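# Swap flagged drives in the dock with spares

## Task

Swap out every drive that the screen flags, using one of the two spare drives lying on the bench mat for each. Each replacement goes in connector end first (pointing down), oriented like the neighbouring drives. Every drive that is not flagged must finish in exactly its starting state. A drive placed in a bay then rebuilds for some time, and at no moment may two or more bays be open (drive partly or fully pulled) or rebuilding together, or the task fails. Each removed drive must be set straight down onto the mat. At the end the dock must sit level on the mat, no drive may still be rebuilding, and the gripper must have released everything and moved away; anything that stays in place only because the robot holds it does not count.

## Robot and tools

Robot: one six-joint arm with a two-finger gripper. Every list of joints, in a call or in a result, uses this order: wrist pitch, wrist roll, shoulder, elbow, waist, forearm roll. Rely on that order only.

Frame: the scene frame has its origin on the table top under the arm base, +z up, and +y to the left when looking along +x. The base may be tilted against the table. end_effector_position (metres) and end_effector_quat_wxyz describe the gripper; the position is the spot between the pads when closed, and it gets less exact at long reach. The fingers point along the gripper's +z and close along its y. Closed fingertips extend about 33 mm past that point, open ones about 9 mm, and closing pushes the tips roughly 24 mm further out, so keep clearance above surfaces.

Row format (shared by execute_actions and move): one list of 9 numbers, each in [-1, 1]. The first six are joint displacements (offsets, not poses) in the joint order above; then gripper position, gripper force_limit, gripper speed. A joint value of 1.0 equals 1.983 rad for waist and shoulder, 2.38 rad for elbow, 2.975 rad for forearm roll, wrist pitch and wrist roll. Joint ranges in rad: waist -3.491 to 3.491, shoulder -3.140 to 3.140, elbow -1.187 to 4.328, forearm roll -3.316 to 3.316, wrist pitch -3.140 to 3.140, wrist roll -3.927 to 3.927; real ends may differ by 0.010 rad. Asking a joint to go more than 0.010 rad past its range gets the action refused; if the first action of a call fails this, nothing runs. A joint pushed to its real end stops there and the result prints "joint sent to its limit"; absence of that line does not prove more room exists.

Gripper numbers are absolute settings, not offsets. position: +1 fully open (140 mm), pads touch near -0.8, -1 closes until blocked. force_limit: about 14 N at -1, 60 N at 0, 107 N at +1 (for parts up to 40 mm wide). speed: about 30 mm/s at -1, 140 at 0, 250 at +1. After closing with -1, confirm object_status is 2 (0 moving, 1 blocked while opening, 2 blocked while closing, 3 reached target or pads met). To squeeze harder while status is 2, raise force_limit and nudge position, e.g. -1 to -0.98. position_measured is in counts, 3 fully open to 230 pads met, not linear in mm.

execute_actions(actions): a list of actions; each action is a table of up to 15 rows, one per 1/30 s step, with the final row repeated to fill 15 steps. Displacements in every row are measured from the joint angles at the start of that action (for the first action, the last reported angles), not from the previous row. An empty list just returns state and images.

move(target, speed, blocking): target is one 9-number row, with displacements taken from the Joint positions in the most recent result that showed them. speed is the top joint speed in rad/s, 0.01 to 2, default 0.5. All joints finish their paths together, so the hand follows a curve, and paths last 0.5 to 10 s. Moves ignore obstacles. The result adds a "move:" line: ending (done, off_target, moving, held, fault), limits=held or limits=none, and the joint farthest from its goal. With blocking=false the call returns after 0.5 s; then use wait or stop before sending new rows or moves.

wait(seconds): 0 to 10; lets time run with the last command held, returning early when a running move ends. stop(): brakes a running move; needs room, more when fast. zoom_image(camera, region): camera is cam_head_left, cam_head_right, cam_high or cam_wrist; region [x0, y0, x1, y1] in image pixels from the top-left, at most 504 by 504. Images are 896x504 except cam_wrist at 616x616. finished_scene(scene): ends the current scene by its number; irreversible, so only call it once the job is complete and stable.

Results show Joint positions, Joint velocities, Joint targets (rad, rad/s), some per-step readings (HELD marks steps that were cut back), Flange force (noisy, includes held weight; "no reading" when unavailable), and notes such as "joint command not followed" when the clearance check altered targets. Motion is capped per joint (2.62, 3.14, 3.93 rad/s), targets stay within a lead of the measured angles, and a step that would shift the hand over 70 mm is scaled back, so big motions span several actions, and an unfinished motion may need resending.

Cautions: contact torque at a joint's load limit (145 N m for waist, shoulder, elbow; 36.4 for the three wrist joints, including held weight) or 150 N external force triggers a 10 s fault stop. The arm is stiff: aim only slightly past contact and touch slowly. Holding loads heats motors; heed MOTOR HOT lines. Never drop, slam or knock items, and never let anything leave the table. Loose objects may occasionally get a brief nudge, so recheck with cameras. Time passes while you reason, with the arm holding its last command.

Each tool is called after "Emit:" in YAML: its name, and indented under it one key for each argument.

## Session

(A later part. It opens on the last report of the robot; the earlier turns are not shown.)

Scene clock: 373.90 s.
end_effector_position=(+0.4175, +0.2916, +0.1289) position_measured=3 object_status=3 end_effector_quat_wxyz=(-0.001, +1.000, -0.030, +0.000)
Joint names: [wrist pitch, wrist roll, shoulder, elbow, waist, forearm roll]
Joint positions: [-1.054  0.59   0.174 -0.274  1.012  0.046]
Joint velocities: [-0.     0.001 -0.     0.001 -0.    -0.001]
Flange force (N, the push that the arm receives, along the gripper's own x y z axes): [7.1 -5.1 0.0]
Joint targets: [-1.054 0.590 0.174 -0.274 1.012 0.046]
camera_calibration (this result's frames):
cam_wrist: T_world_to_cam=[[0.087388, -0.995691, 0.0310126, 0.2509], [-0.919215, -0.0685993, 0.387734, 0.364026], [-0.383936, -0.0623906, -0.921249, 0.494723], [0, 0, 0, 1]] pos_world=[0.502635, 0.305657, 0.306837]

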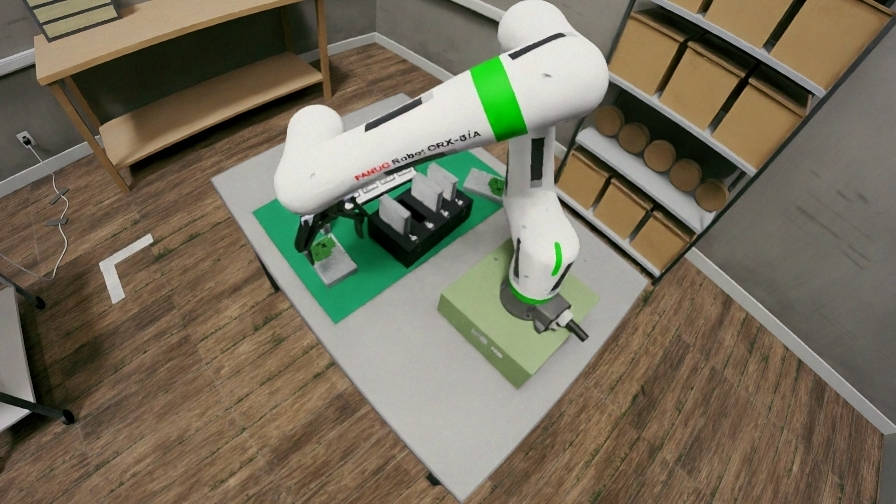

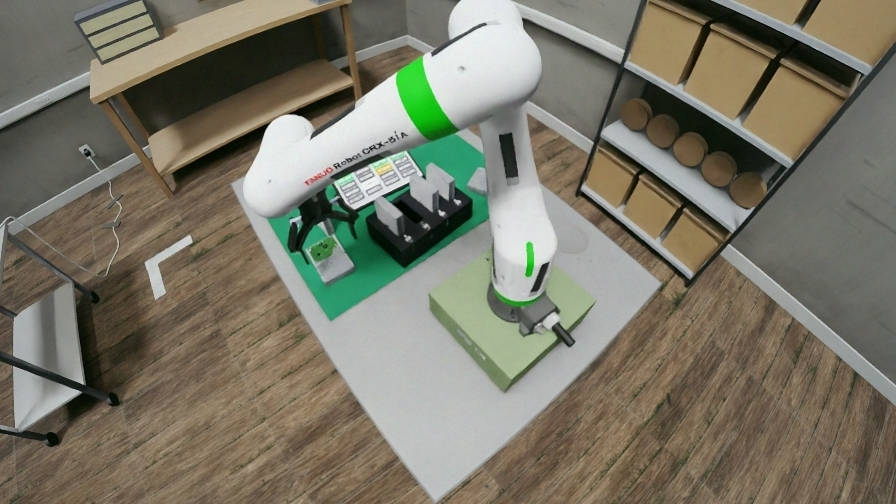

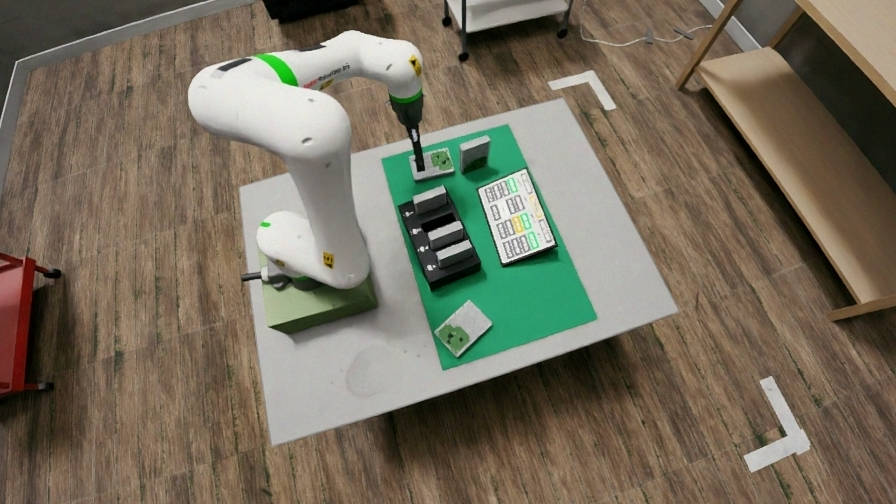

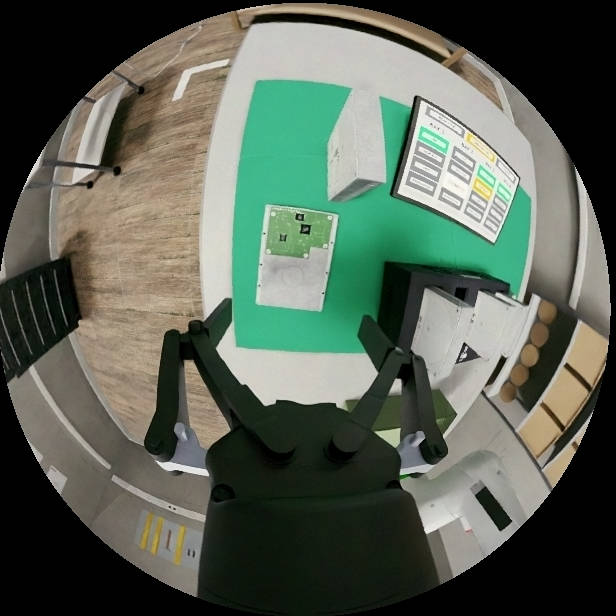

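Emit:
move:
  target: [0.0795,0.002,0.0787,-0.0337,-0.0047,0.0024,1,0.3,0]
  speed: 0.2

Emit:
execute_actions:
  actions:
    - [[0,0,0,0,0,0,-1,0.3,0]]
    - [[0,0,0,0,0,0,-1,0.3,0]]
    - [[0,0,0,0,0,0,-1,0.3,0]]

Scene clock: 381.70 s.
end_effector_position=(+0.4183, +0.2925, +0.0269) position_measured=3 object_status=3 end_effector_quat_wxyz=(-0.001, +1.000, -0.025, +0.000)
Joint names: [wrist pitch, wrist roll, shoulder, elbow, waist, forearm roll]
Joint positions: [-0.817  0.596  0.33  -0.354  1.002  0.053]
Joint velocities: [ 0.001 -0.    -0.    -0.001  0.    -0.001]
Flange force (N, the push that the arm receives, along the gripper's own x y z axes): [6.7 -4.5 1.6]
Joint targets: [-0.817 0.596 0.330 -0.354 1.002 0.053]
move: done; limits=none; farthest joint: the waist, 0.000 radians from its target (0.009 radians at the start)
camera_calibration (this result's frames):
cam_wrist: T_world_to_cam=[[0.0975895, -0.994755, 0.0306235, 0.250365], [-0.918345, -0.0781491, 0.387989, 0.406821], [-0.383561, -0.0659866, -0.921155, 0.402086], [0, 0, 0, 1]] pos_world=[0.503393, 0.307377, 0.204875]

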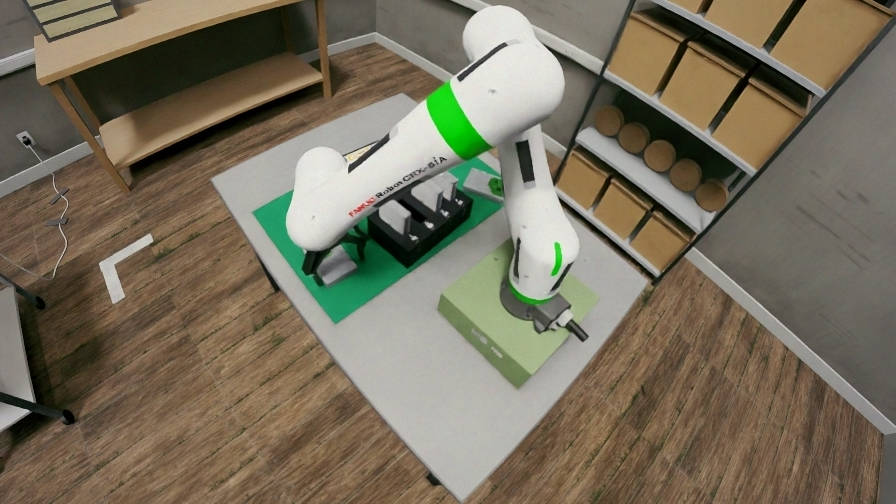

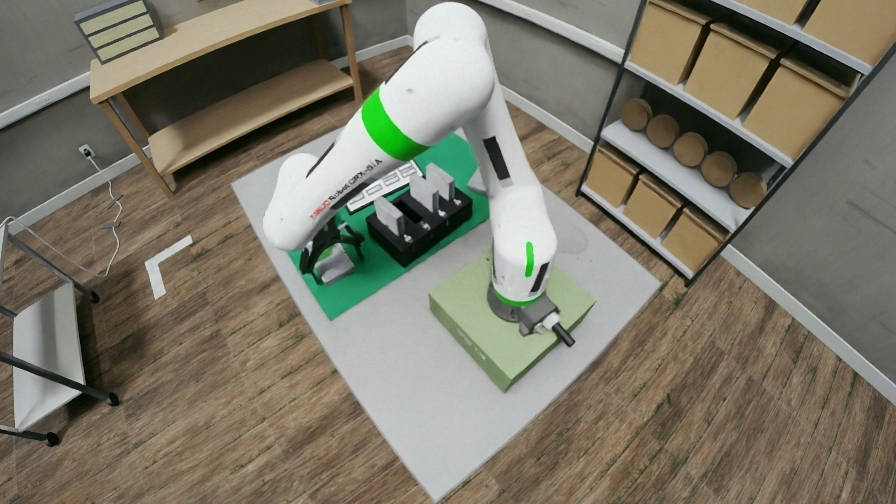

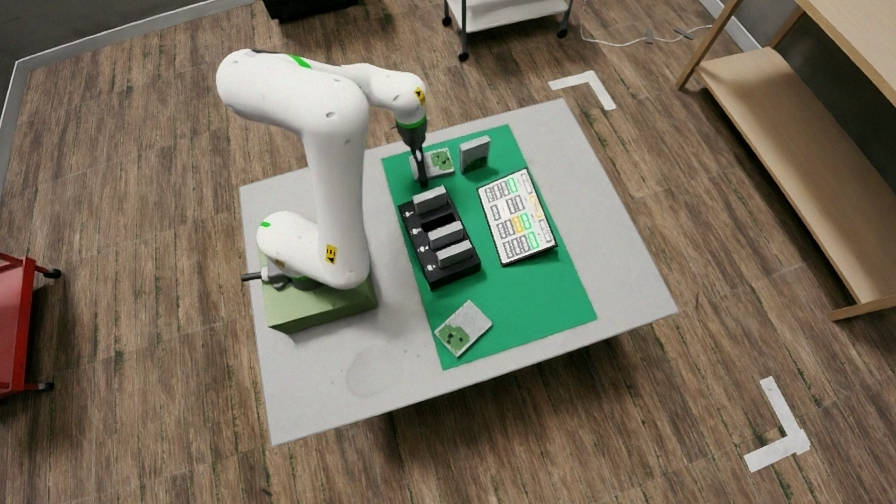

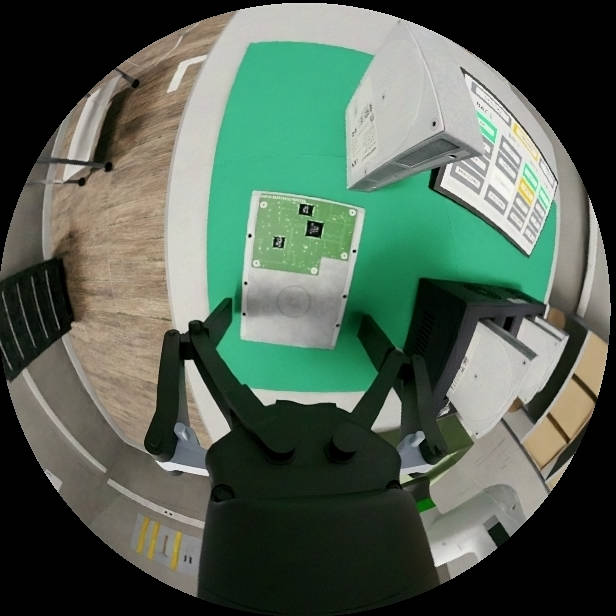

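Scene clock: 383.20 s.
end_effector_position=(+0.4185, +0.2926, +0.0271) position_measured=77 object_status=2 end_effector_quat_wxyz=(-0.001, +1.000, -0.025, +0.000)
Joint names: [wrist pitch, wrist roll, shoulder, elbow, waist, forearm roll]
Joint positions: [-0.817  0.596  0.33  -0.354  1.002  0.053]
Joint velocities: [-0.001  0.001 -0.    -0.002  0.     0.001]
Flange force (N, the push that the arm receives, along the gripper's own x y z axes): [-7.7 -0.8 -52.5]
Flange force at the end of the 1st action (N, along the gripper's axes at the end of the call): [-10.1 -0.1 -52.2]
Flange force at the end of the 2nd action (N, along the gripper's axes at the end of the call): [-11.4 2.5 -52.7]
Joint targets: [-0.817 0.596 0.330 -0.354 1.002 0.053]
Step readings (joint positions; steps 1 to 15: 1st action; 16 to 30: 2nd action; 31 to 45: 3rd action):
0: [-0.817 0.596 0.330 -0.354 1.002 0.053]
1: [-0.817 0.596 0.330 -0.354 1.002 0.053]
2: [-0.817 0.596 0.330 -0.354 1.002 0.053]
4: [-0.817 0.596 0.330 -0.354 1.002 0.053]
8: [-0.817 0.596 0.330 -0.354 1.002 0.053]
15: [-0.817 0.596 0.330 -0.354 1.002 0.053]
16: [-0.817 0.596 0.330 -0.354 1.002 0.053]
17: [-0.817 0.596 0.330 -0.354 1.002 0.053]
19: [-0.817 0.596 0.330 -0.354 1.002 0.053]
23: [-0.817 0.596 0.330 -0.354 1.002 0.053]
30: [-0.817 0.596 0.330 -0.354 1.002 0.053]
31: [-0.817 0.596 0.330 -0.354 1.002 0.053]
32: [-0.817 0.596 0.330 -0.354 1.002 0.053]
34: [-0.817 0.596 0.330 -0.354 1.002 0.053]
38: [-0.817 0.596 0.330 -0.354 1.002 0.053]
45: Joint positions above
camera_calibration (this result's frames):
cam_wrist: T_world_to_cam=[[0.0977218, -0.99475, 0.0303629, 0.250391], [-0.91847, -0.078396, 0.387643, 0.407015], [-0.383228, -0.0657686, -0.921309, 0.402075], [0, 0, 0, 1]] pos_world=[0.503449, 0.307428, 0.205056]

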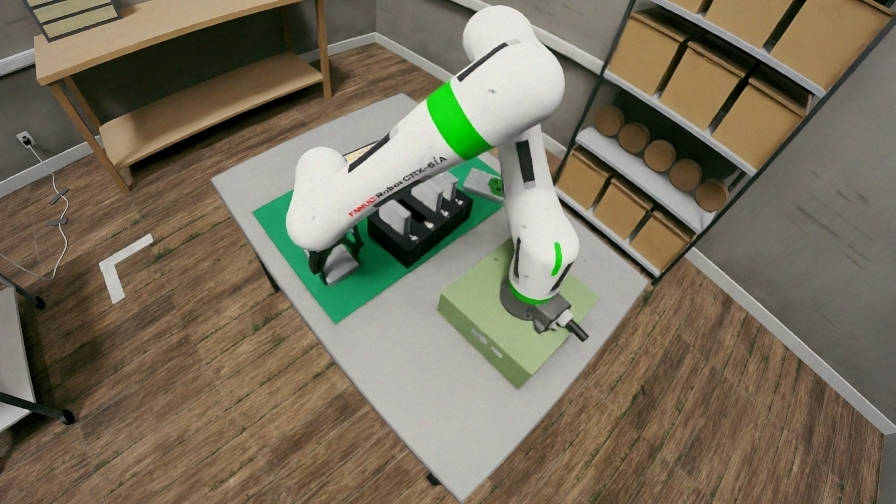

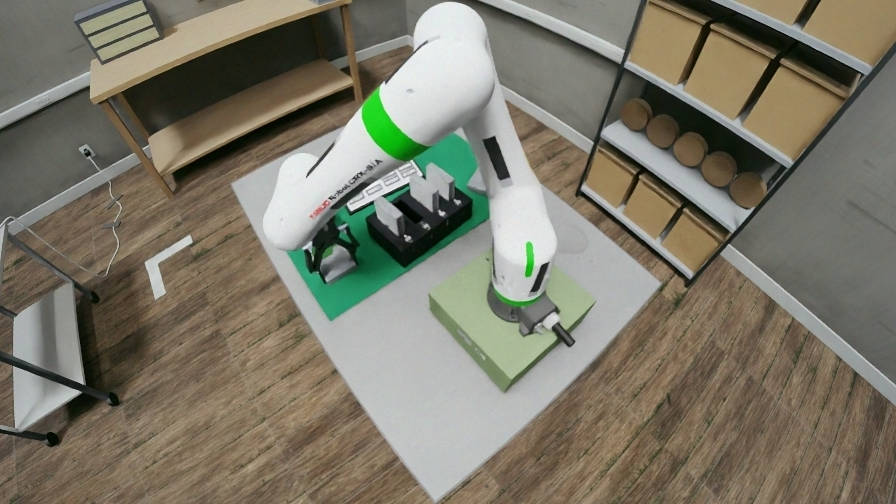

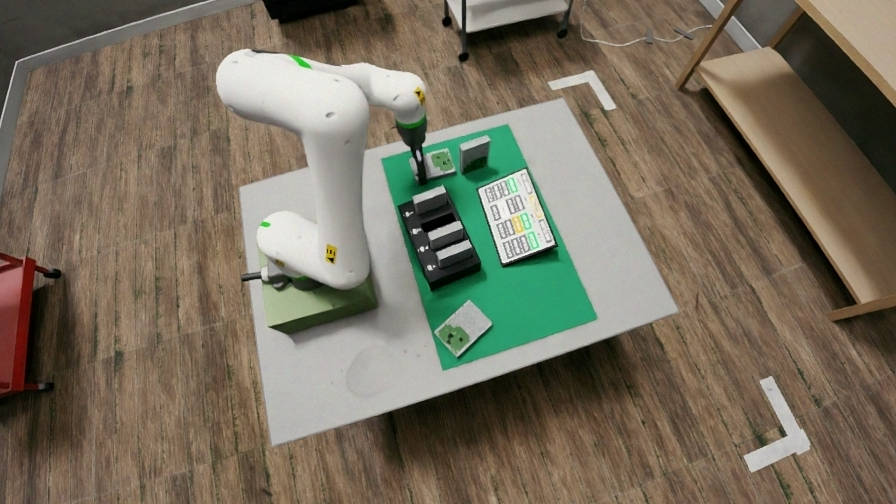

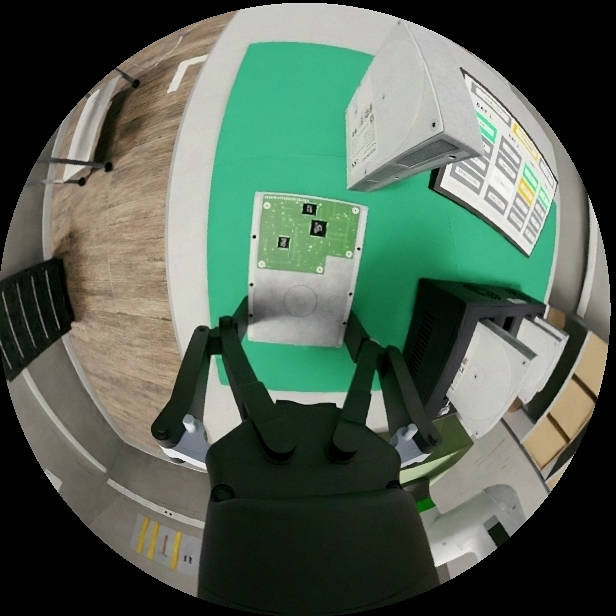

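Emit:
move:
  target: [-0.0797,-0.002,-0.0787,0.0336,0.005,-0.0024,-1,0.3,0]
  speed: 0.3

Emit:
move:
  target: [-0.06,0.33,-0.035,0.035,0.03,-0.0155,-1,0.3,0]
  speed: 0.6

Scene clock: 414.53 s.
end_effector_position=(+0.4172, +0.2917, +0.1289) position_measured=78 object_status=2 end_effector_quat_wxyz=(-0.001, +1.000, -0.030, +0.000)
Joint names: [wrist pitch, wrist roll, shoulder, elbow, waist, forearm roll]
Joint positions: [-1.054  0.59   0.174 -0.274  1.012  0.046]
Joint velocities: [-0.002  0.001  0.    -0.001  0.    -0.   ]
Flange force (N, the push that the arm receives, along the gripper's own x y z axes): [14.9 -6.1 4.7]
Joint targets: [-1.054 0.590 0.174 -0.274 1.012 0.046]
move: done; limits=none; farthest joint: the waist, 0.000 radians from its target (0.010 radians at the start)
camera_calibration (this result's frames):
cam_wrist: T_world_to_cam=[[0.0880827, -0.995622, 0.0312664, 0.250634], [-0.91909, -0.0691292, 0.387936, 0.363802], [-0.384077, -0.0629071, -0.921156, 0.494866], [0, 0, 0, 1]] pos_world=[0.502356, 0.305817, 0.30688]

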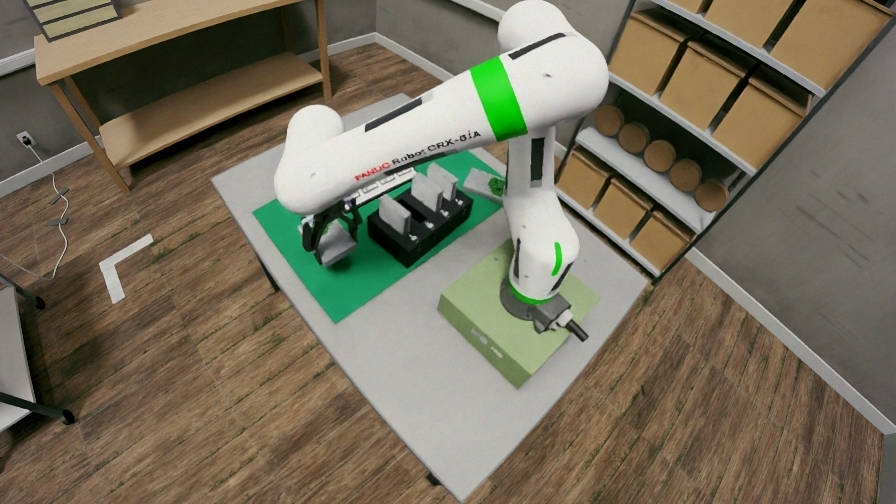

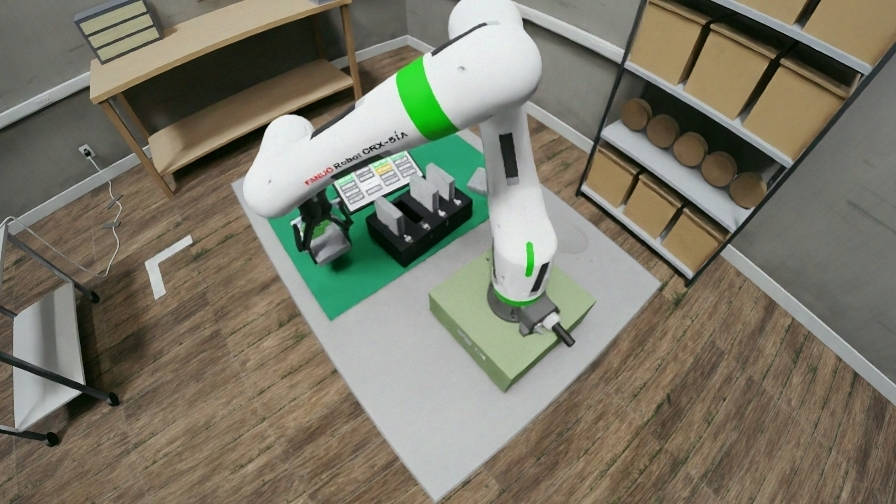

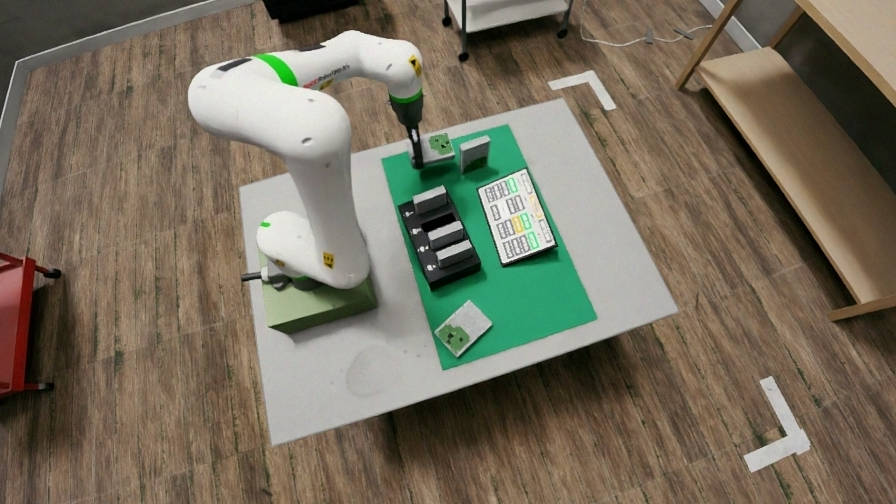

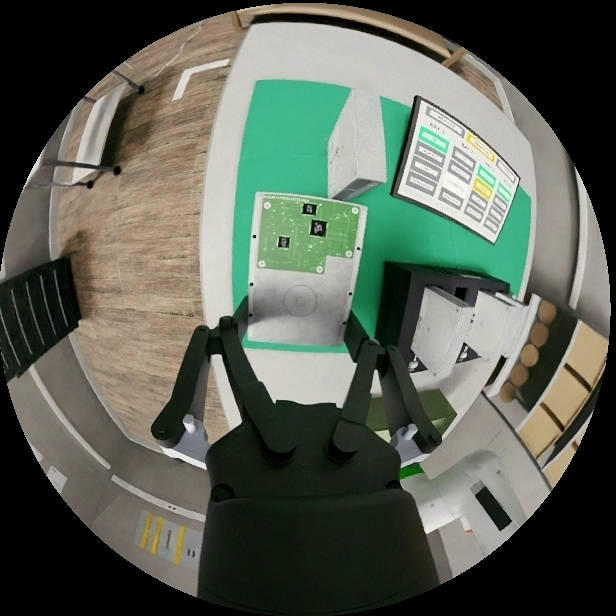

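Scene clock: 416.57 s.
end_effector_position=(+0.3826, +0.3123, +0.1899) position_measured=78 object_status=2 end_effector_quat_wxyz=(-0.015, +0.887, +0.461, -0.020)
Joint names: [wrist pitch, wrist roll, shoulder, elbow, waist, forearm roll]
Joint positions: [-1.233  1.572  0.104 -0.191  1.072 -0.   ]
Joint velocities: [-0.    -0.001 -0.    -0.     0.     0.   ]
Flange force (N, the push that the arm receives, along the gripper's own x y z axes): [9.8 2.9 2.2]
Joint targets: [-1.233 1.572 0.104 -0.191 1.072 -0.000]
move: done; limits=none; farthest joint: the waist, 0.000 radians from its target (0.059 radians at the start)
camera_calibration (this result's frames):
cam_wrist: T_world_to_cam=[[0.894427, -0.446972, -0.0146932, -0.198799], [-0.403795, -0.821277, 0.403055, 0.344658], [-0.192221, -0.35457, -0.915058, 0.555604], [0, 0, 0, 1]] pos_world=[0.423782, 0.391203, 0.366573]

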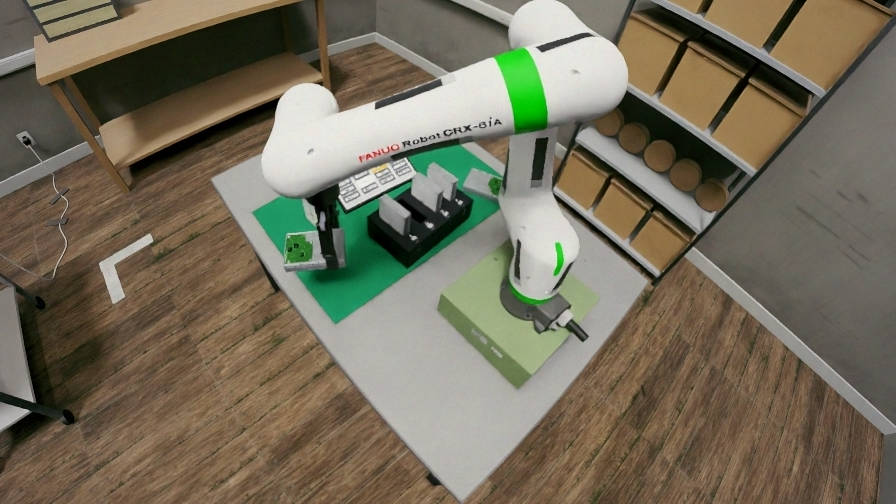

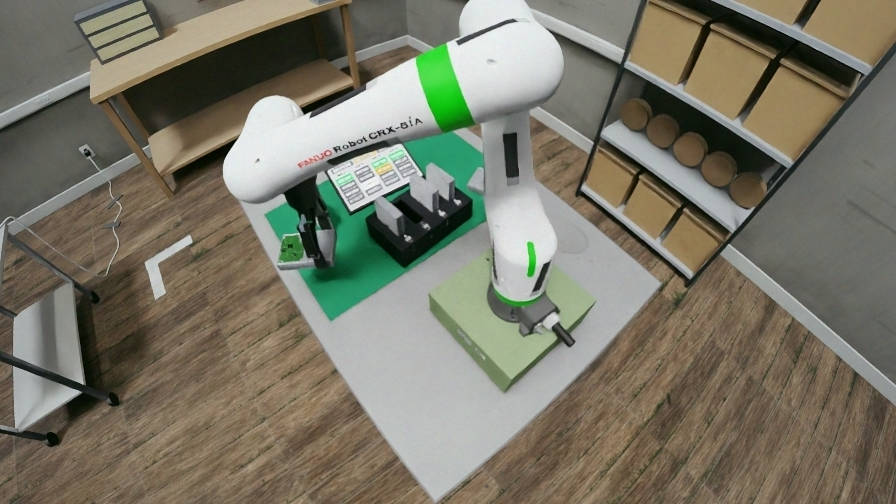

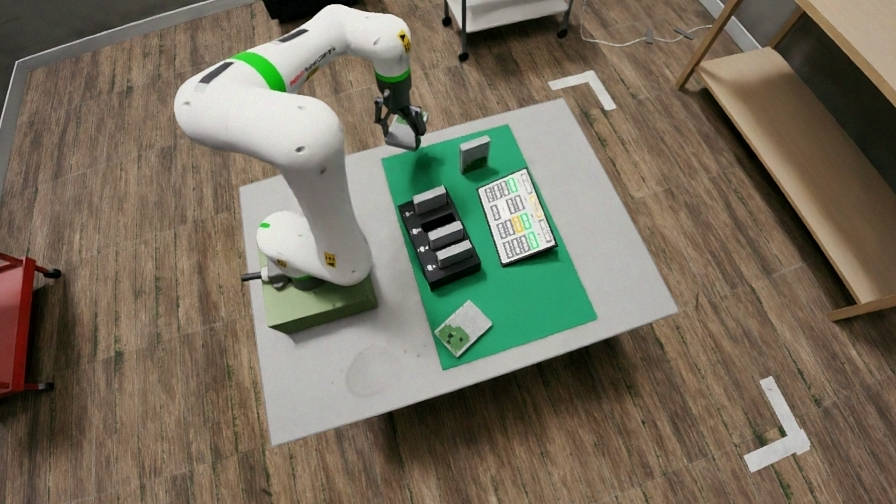

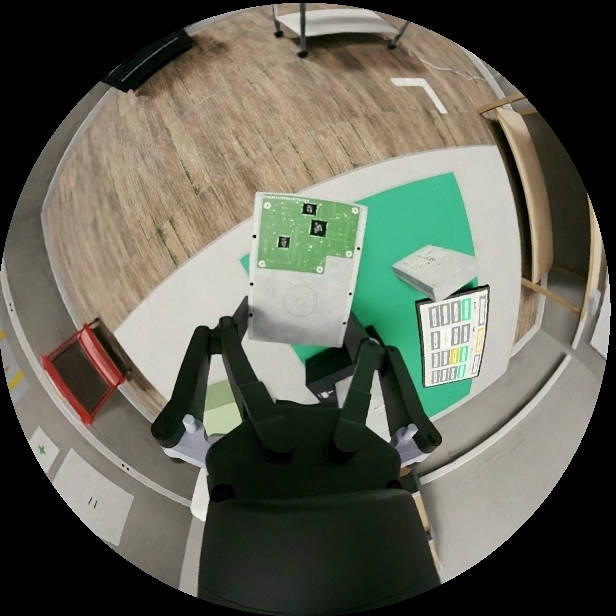

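Emit:
move:
  target: [-0.4618,0,0.5118,0.3525,0.0202,0,-1,0.3,0]
  speed: 0.5

Scene clock: 426.80 s.
end_effector_position=(+0.3331, +0.2666, +0.2294) position_measured=78 object_status=2 end_effector_quat_wxyz=(+0.323, +0.613, +0.353, -0.629)
Joint names: [wrist pitch, wrist roll, shoulder, elbow, waist, forearm roll]
Joint positions: [-2.607  1.572  1.12   0.648  1.112 -0.   ]
Joint velocities: [-0.    -0.001 -0.     0.    -0.     0.002]
Flange force (N, the push that the arm receives, along the gripper's own x y z axes): [7.4 0.6 -22.2]
Joint targets: [-2.607 1.572 1.119 0.648 1.112 -0.000]
move: done; limits=none; farthest joint: the waist, 0.000 radians from its target (0.040 radians at the start)
camera_calibration (this result's frames):
cam_wrist: T_world_to_cam=[[0.84125, -0.504409, -0.194603, -0.100074], [0.350974, 0.235726, 0.906229, -0.377446], [-0.411237, -0.830665, 0.375339, 0.469874], [0, 0, 0, 1]] pos_world=[0.409891, 0.428804, 0.146215]

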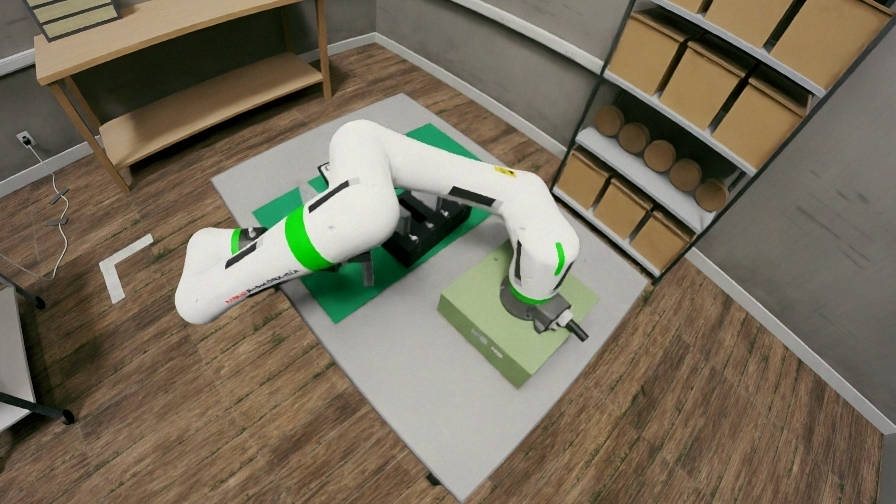

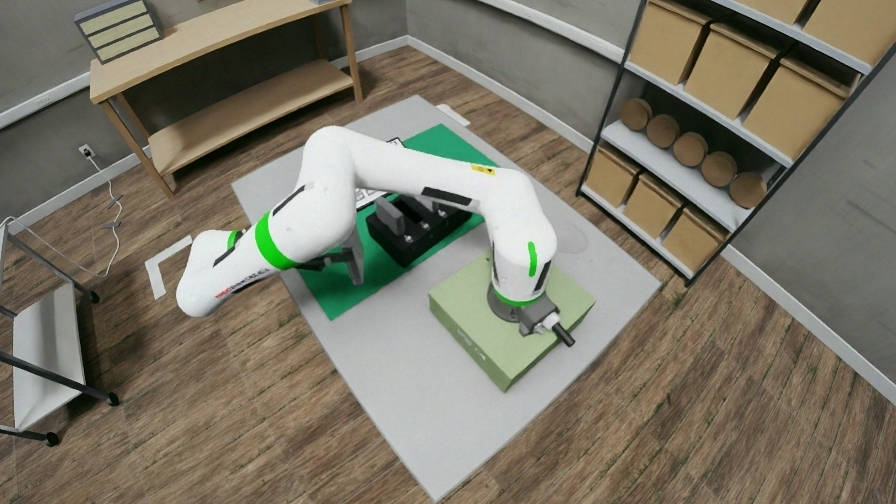

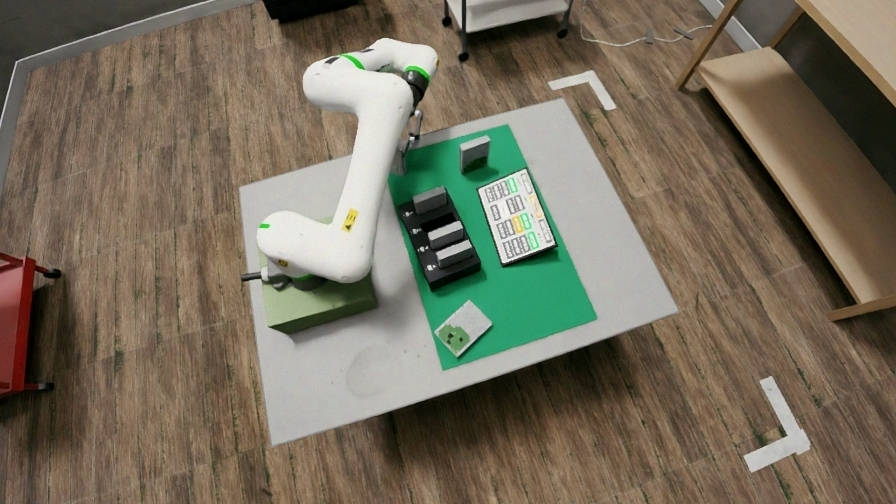

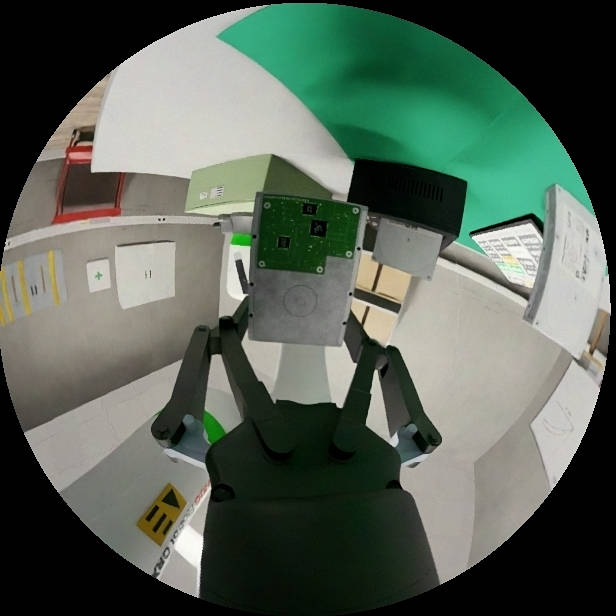

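Emit:
move:
  target: [0.0272,-0.016,0.0586,0.0151,0,0,-1,0.3,0]
  speed: 0.2

Emit:
zoom_image:
  camera: "cam_head_right"
  region: [230,180,430,330]

Scene clock: 441.23 s.
end_effector_position=(+0.3284, +0.2657, +0.1553) position_measured=78 object_status=2 end_effector_quat_wxyz=(+0.338, +0.621, +0.339, -0.621)
Joint names: [wrist pitch, wrist roll, shoulder, elbow, waist, forearm roll]
Joint positions: [-2.526  1.525  1.236  0.684  1.112 -0.   ]
Joint velocities: [ 0.001 -0.     0.    -0.001 -0.    -0.002]
Flange force (N, the push that the arm receives, along the gripper's own x y z axes): [9.1 2.7 -14.1]
Joint targets: [-2.526 1.525 1.236 0.684 1.112 -0.000]
move: done; limits=none; farthest joint: the waist, 0.000 radians from its target (0.000 radians at the start)
camera_calibration (this result's frames):
cam_wrist: T_world_to_cam=[[0.848105, -0.508825, -0.147698, -0.119378], [0.314284, 0.258713, 0.913396, -0.303528], [-0.426548, -0.821075, 0.379332, 0.496883], [0, 0, 0, 1]] pos_world=[0.408584, 0.425763, 0.0711264]

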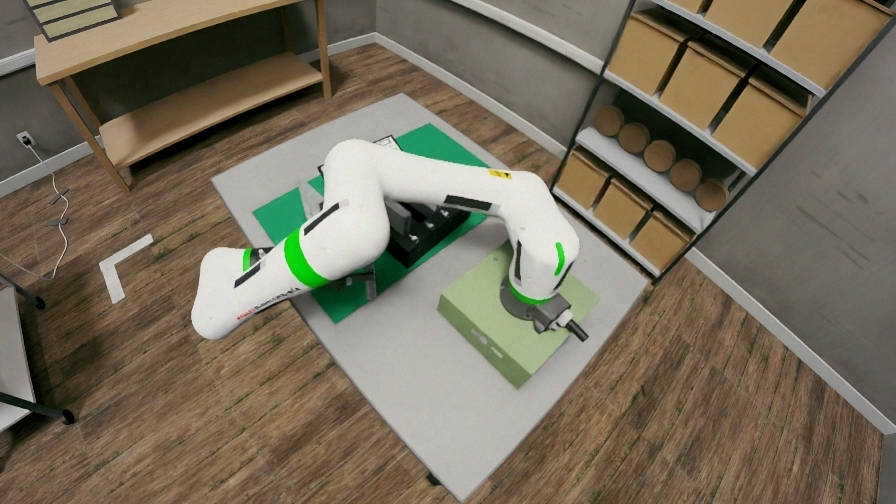

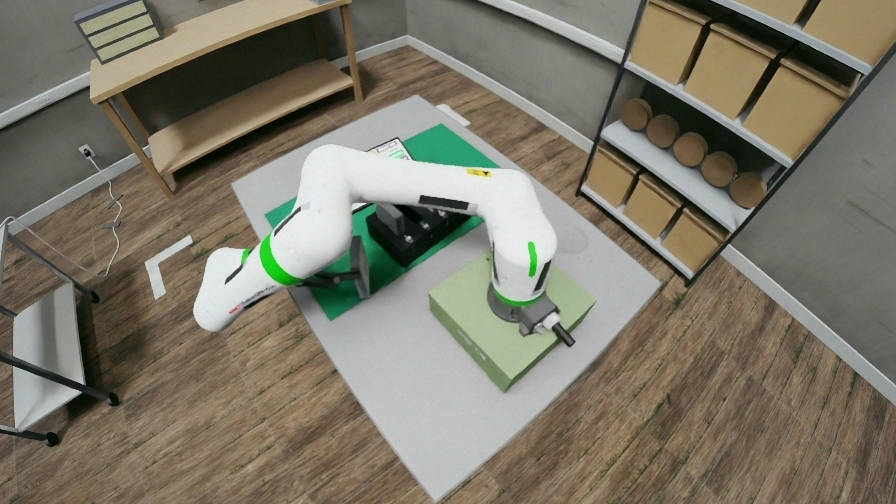

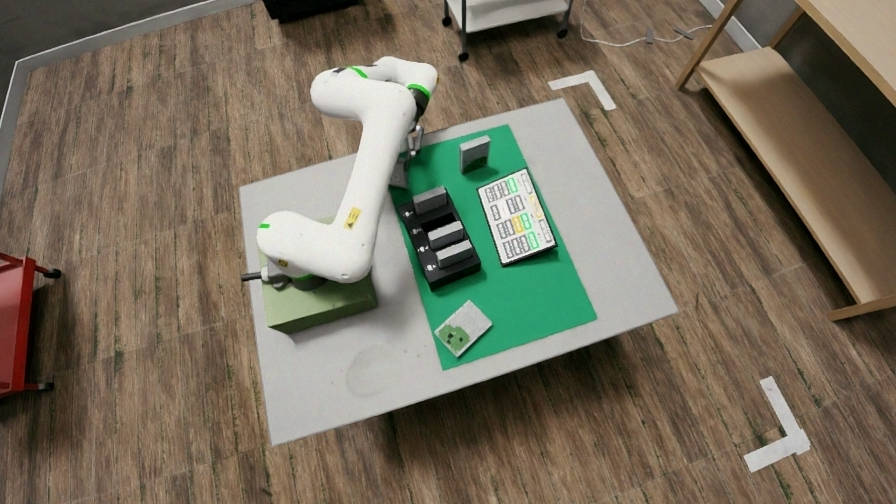

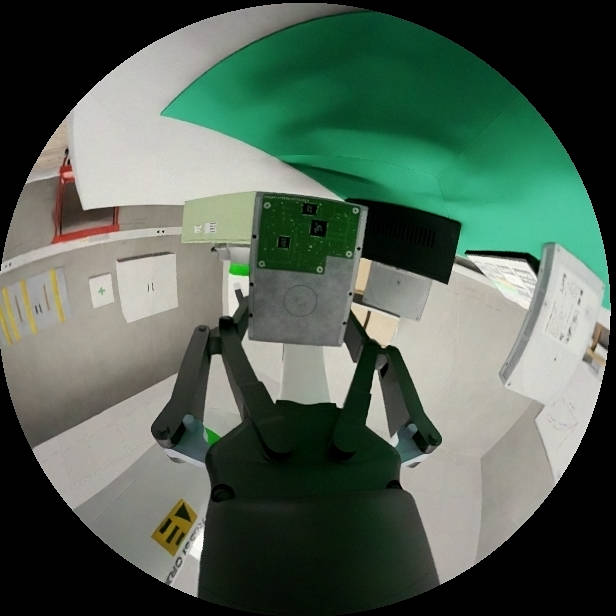

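Region (230, 180, 430, 330) of cam_head_right's 896x504 image, scaled by 2.520, with more detail than that image has; it fills the top 378 rows of this view, and the rest is white.

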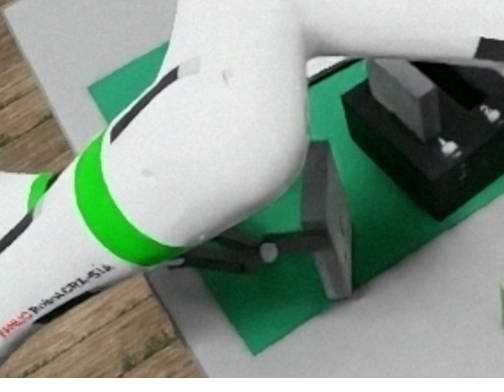

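Emit:
move:
  target: [0.004,0,0.010,0.003,-0.066,0,-1,0.3,0]
  speed: 0.2

Emit:
zoom_image:
  camera: "cam_head_right"
  region: [230,180,430,330]

Scene clock: 451.17 s.
end_effector_position=(+0.3590, +0.2205, +0.1422) position_measured=78 object_status=2 end_effector_quat_wxyz=(+0.300, +0.641, +0.294, -0.642)
Joint names: [wrist pitch, wrist roll, shoulder, elbow, waist, forearm roll]
Joint positions: [-2.514  1.525  1.256  0.691  0.981 -0.   ]
Joint velocities: [ 0.001 -0.    -0.    -0.    -0.     0.001]
Flange force (N, the push that the arm receives, along the gripper's own x y z axes): [13.1 3.2 -20.3]
Joint targets: [-2.514 1.525 1.256 0.691 0.981 -0.000]
move: done; limits=none; farthest joint: the waist, 0.000 radians from its target (0.131 radians at the start)
camera_calibration (this result's frames):
cam_wrist: T_world_to_cam=[[0.775048, -0.616347, -0.139348, -0.121489], [0.342984, 0.225114, 0.911968, -0.292194], [-0.530719, -0.754613, 0.385871, 0.499602], [0, 0, 0, 1]] pos_world=[0.459526, 0.367903, 0.0567606]

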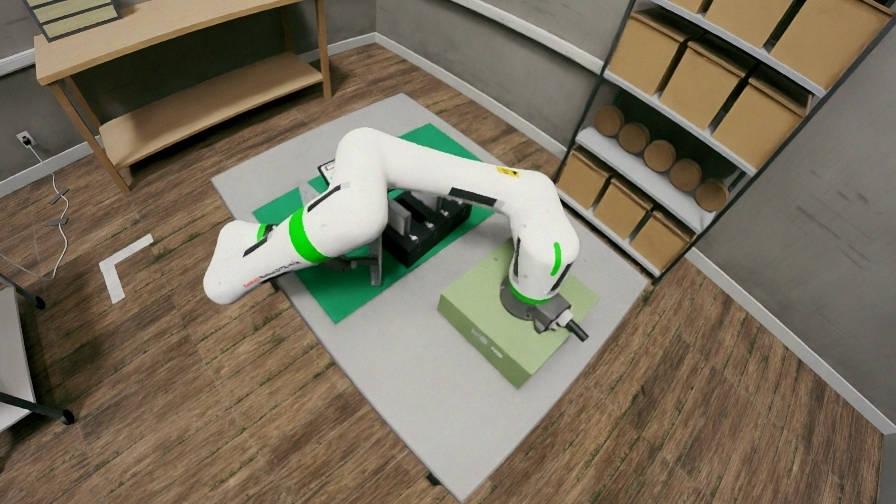

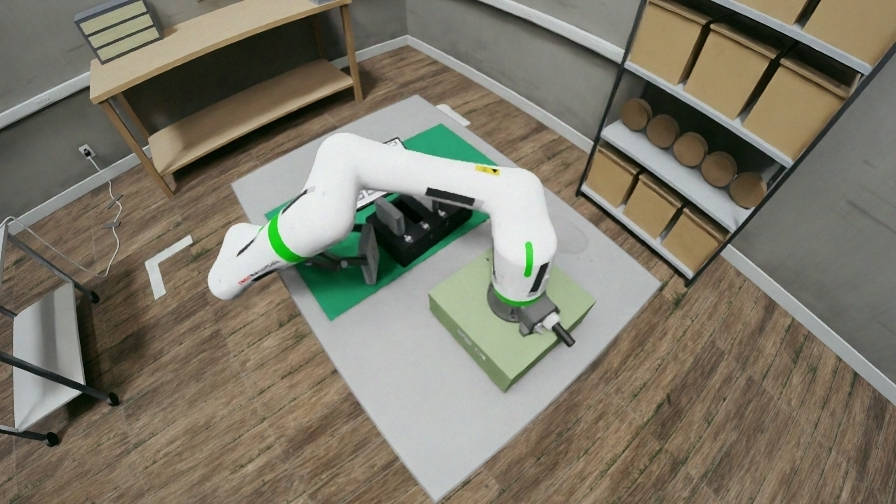

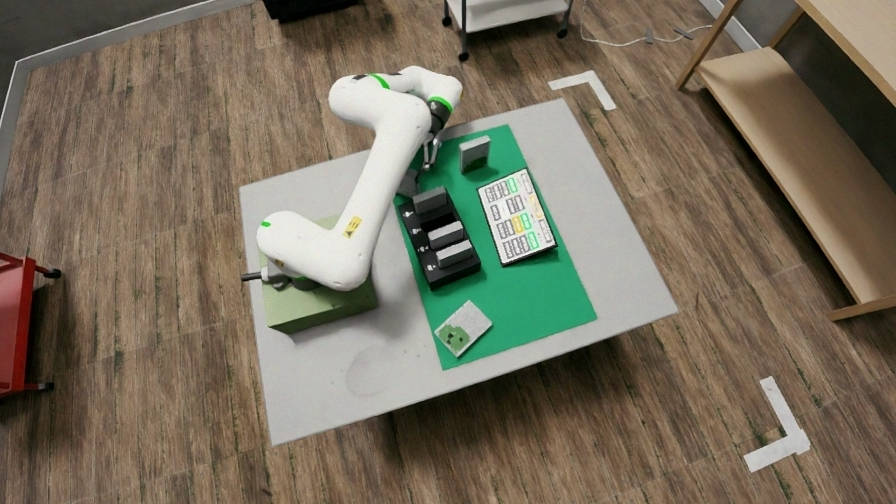

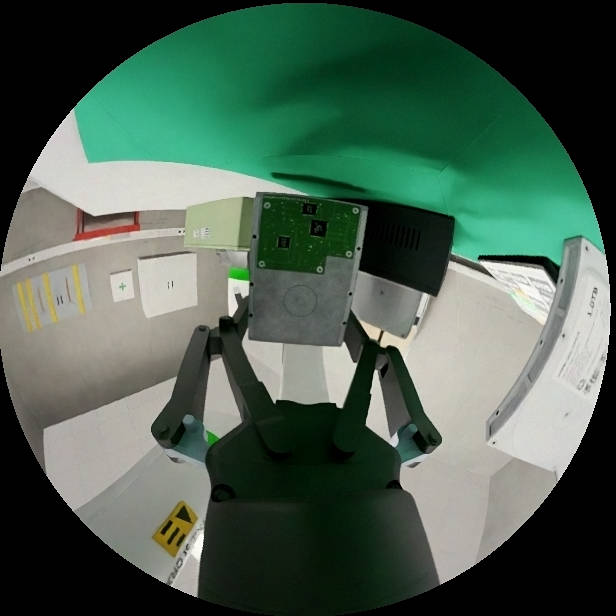

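Region (230, 180, 430, 330) of cam_head_right's 896x504 image, scaled by 2.520, with more detail than that image has; it fills the top 378 rows of this view, and the rest is white.

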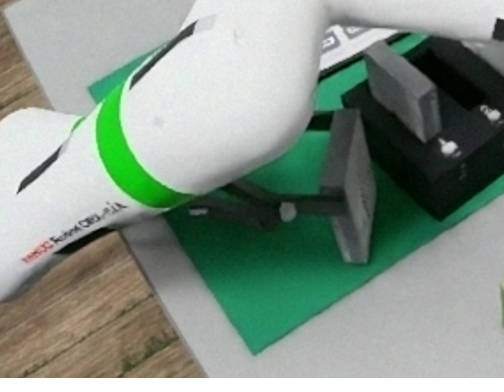

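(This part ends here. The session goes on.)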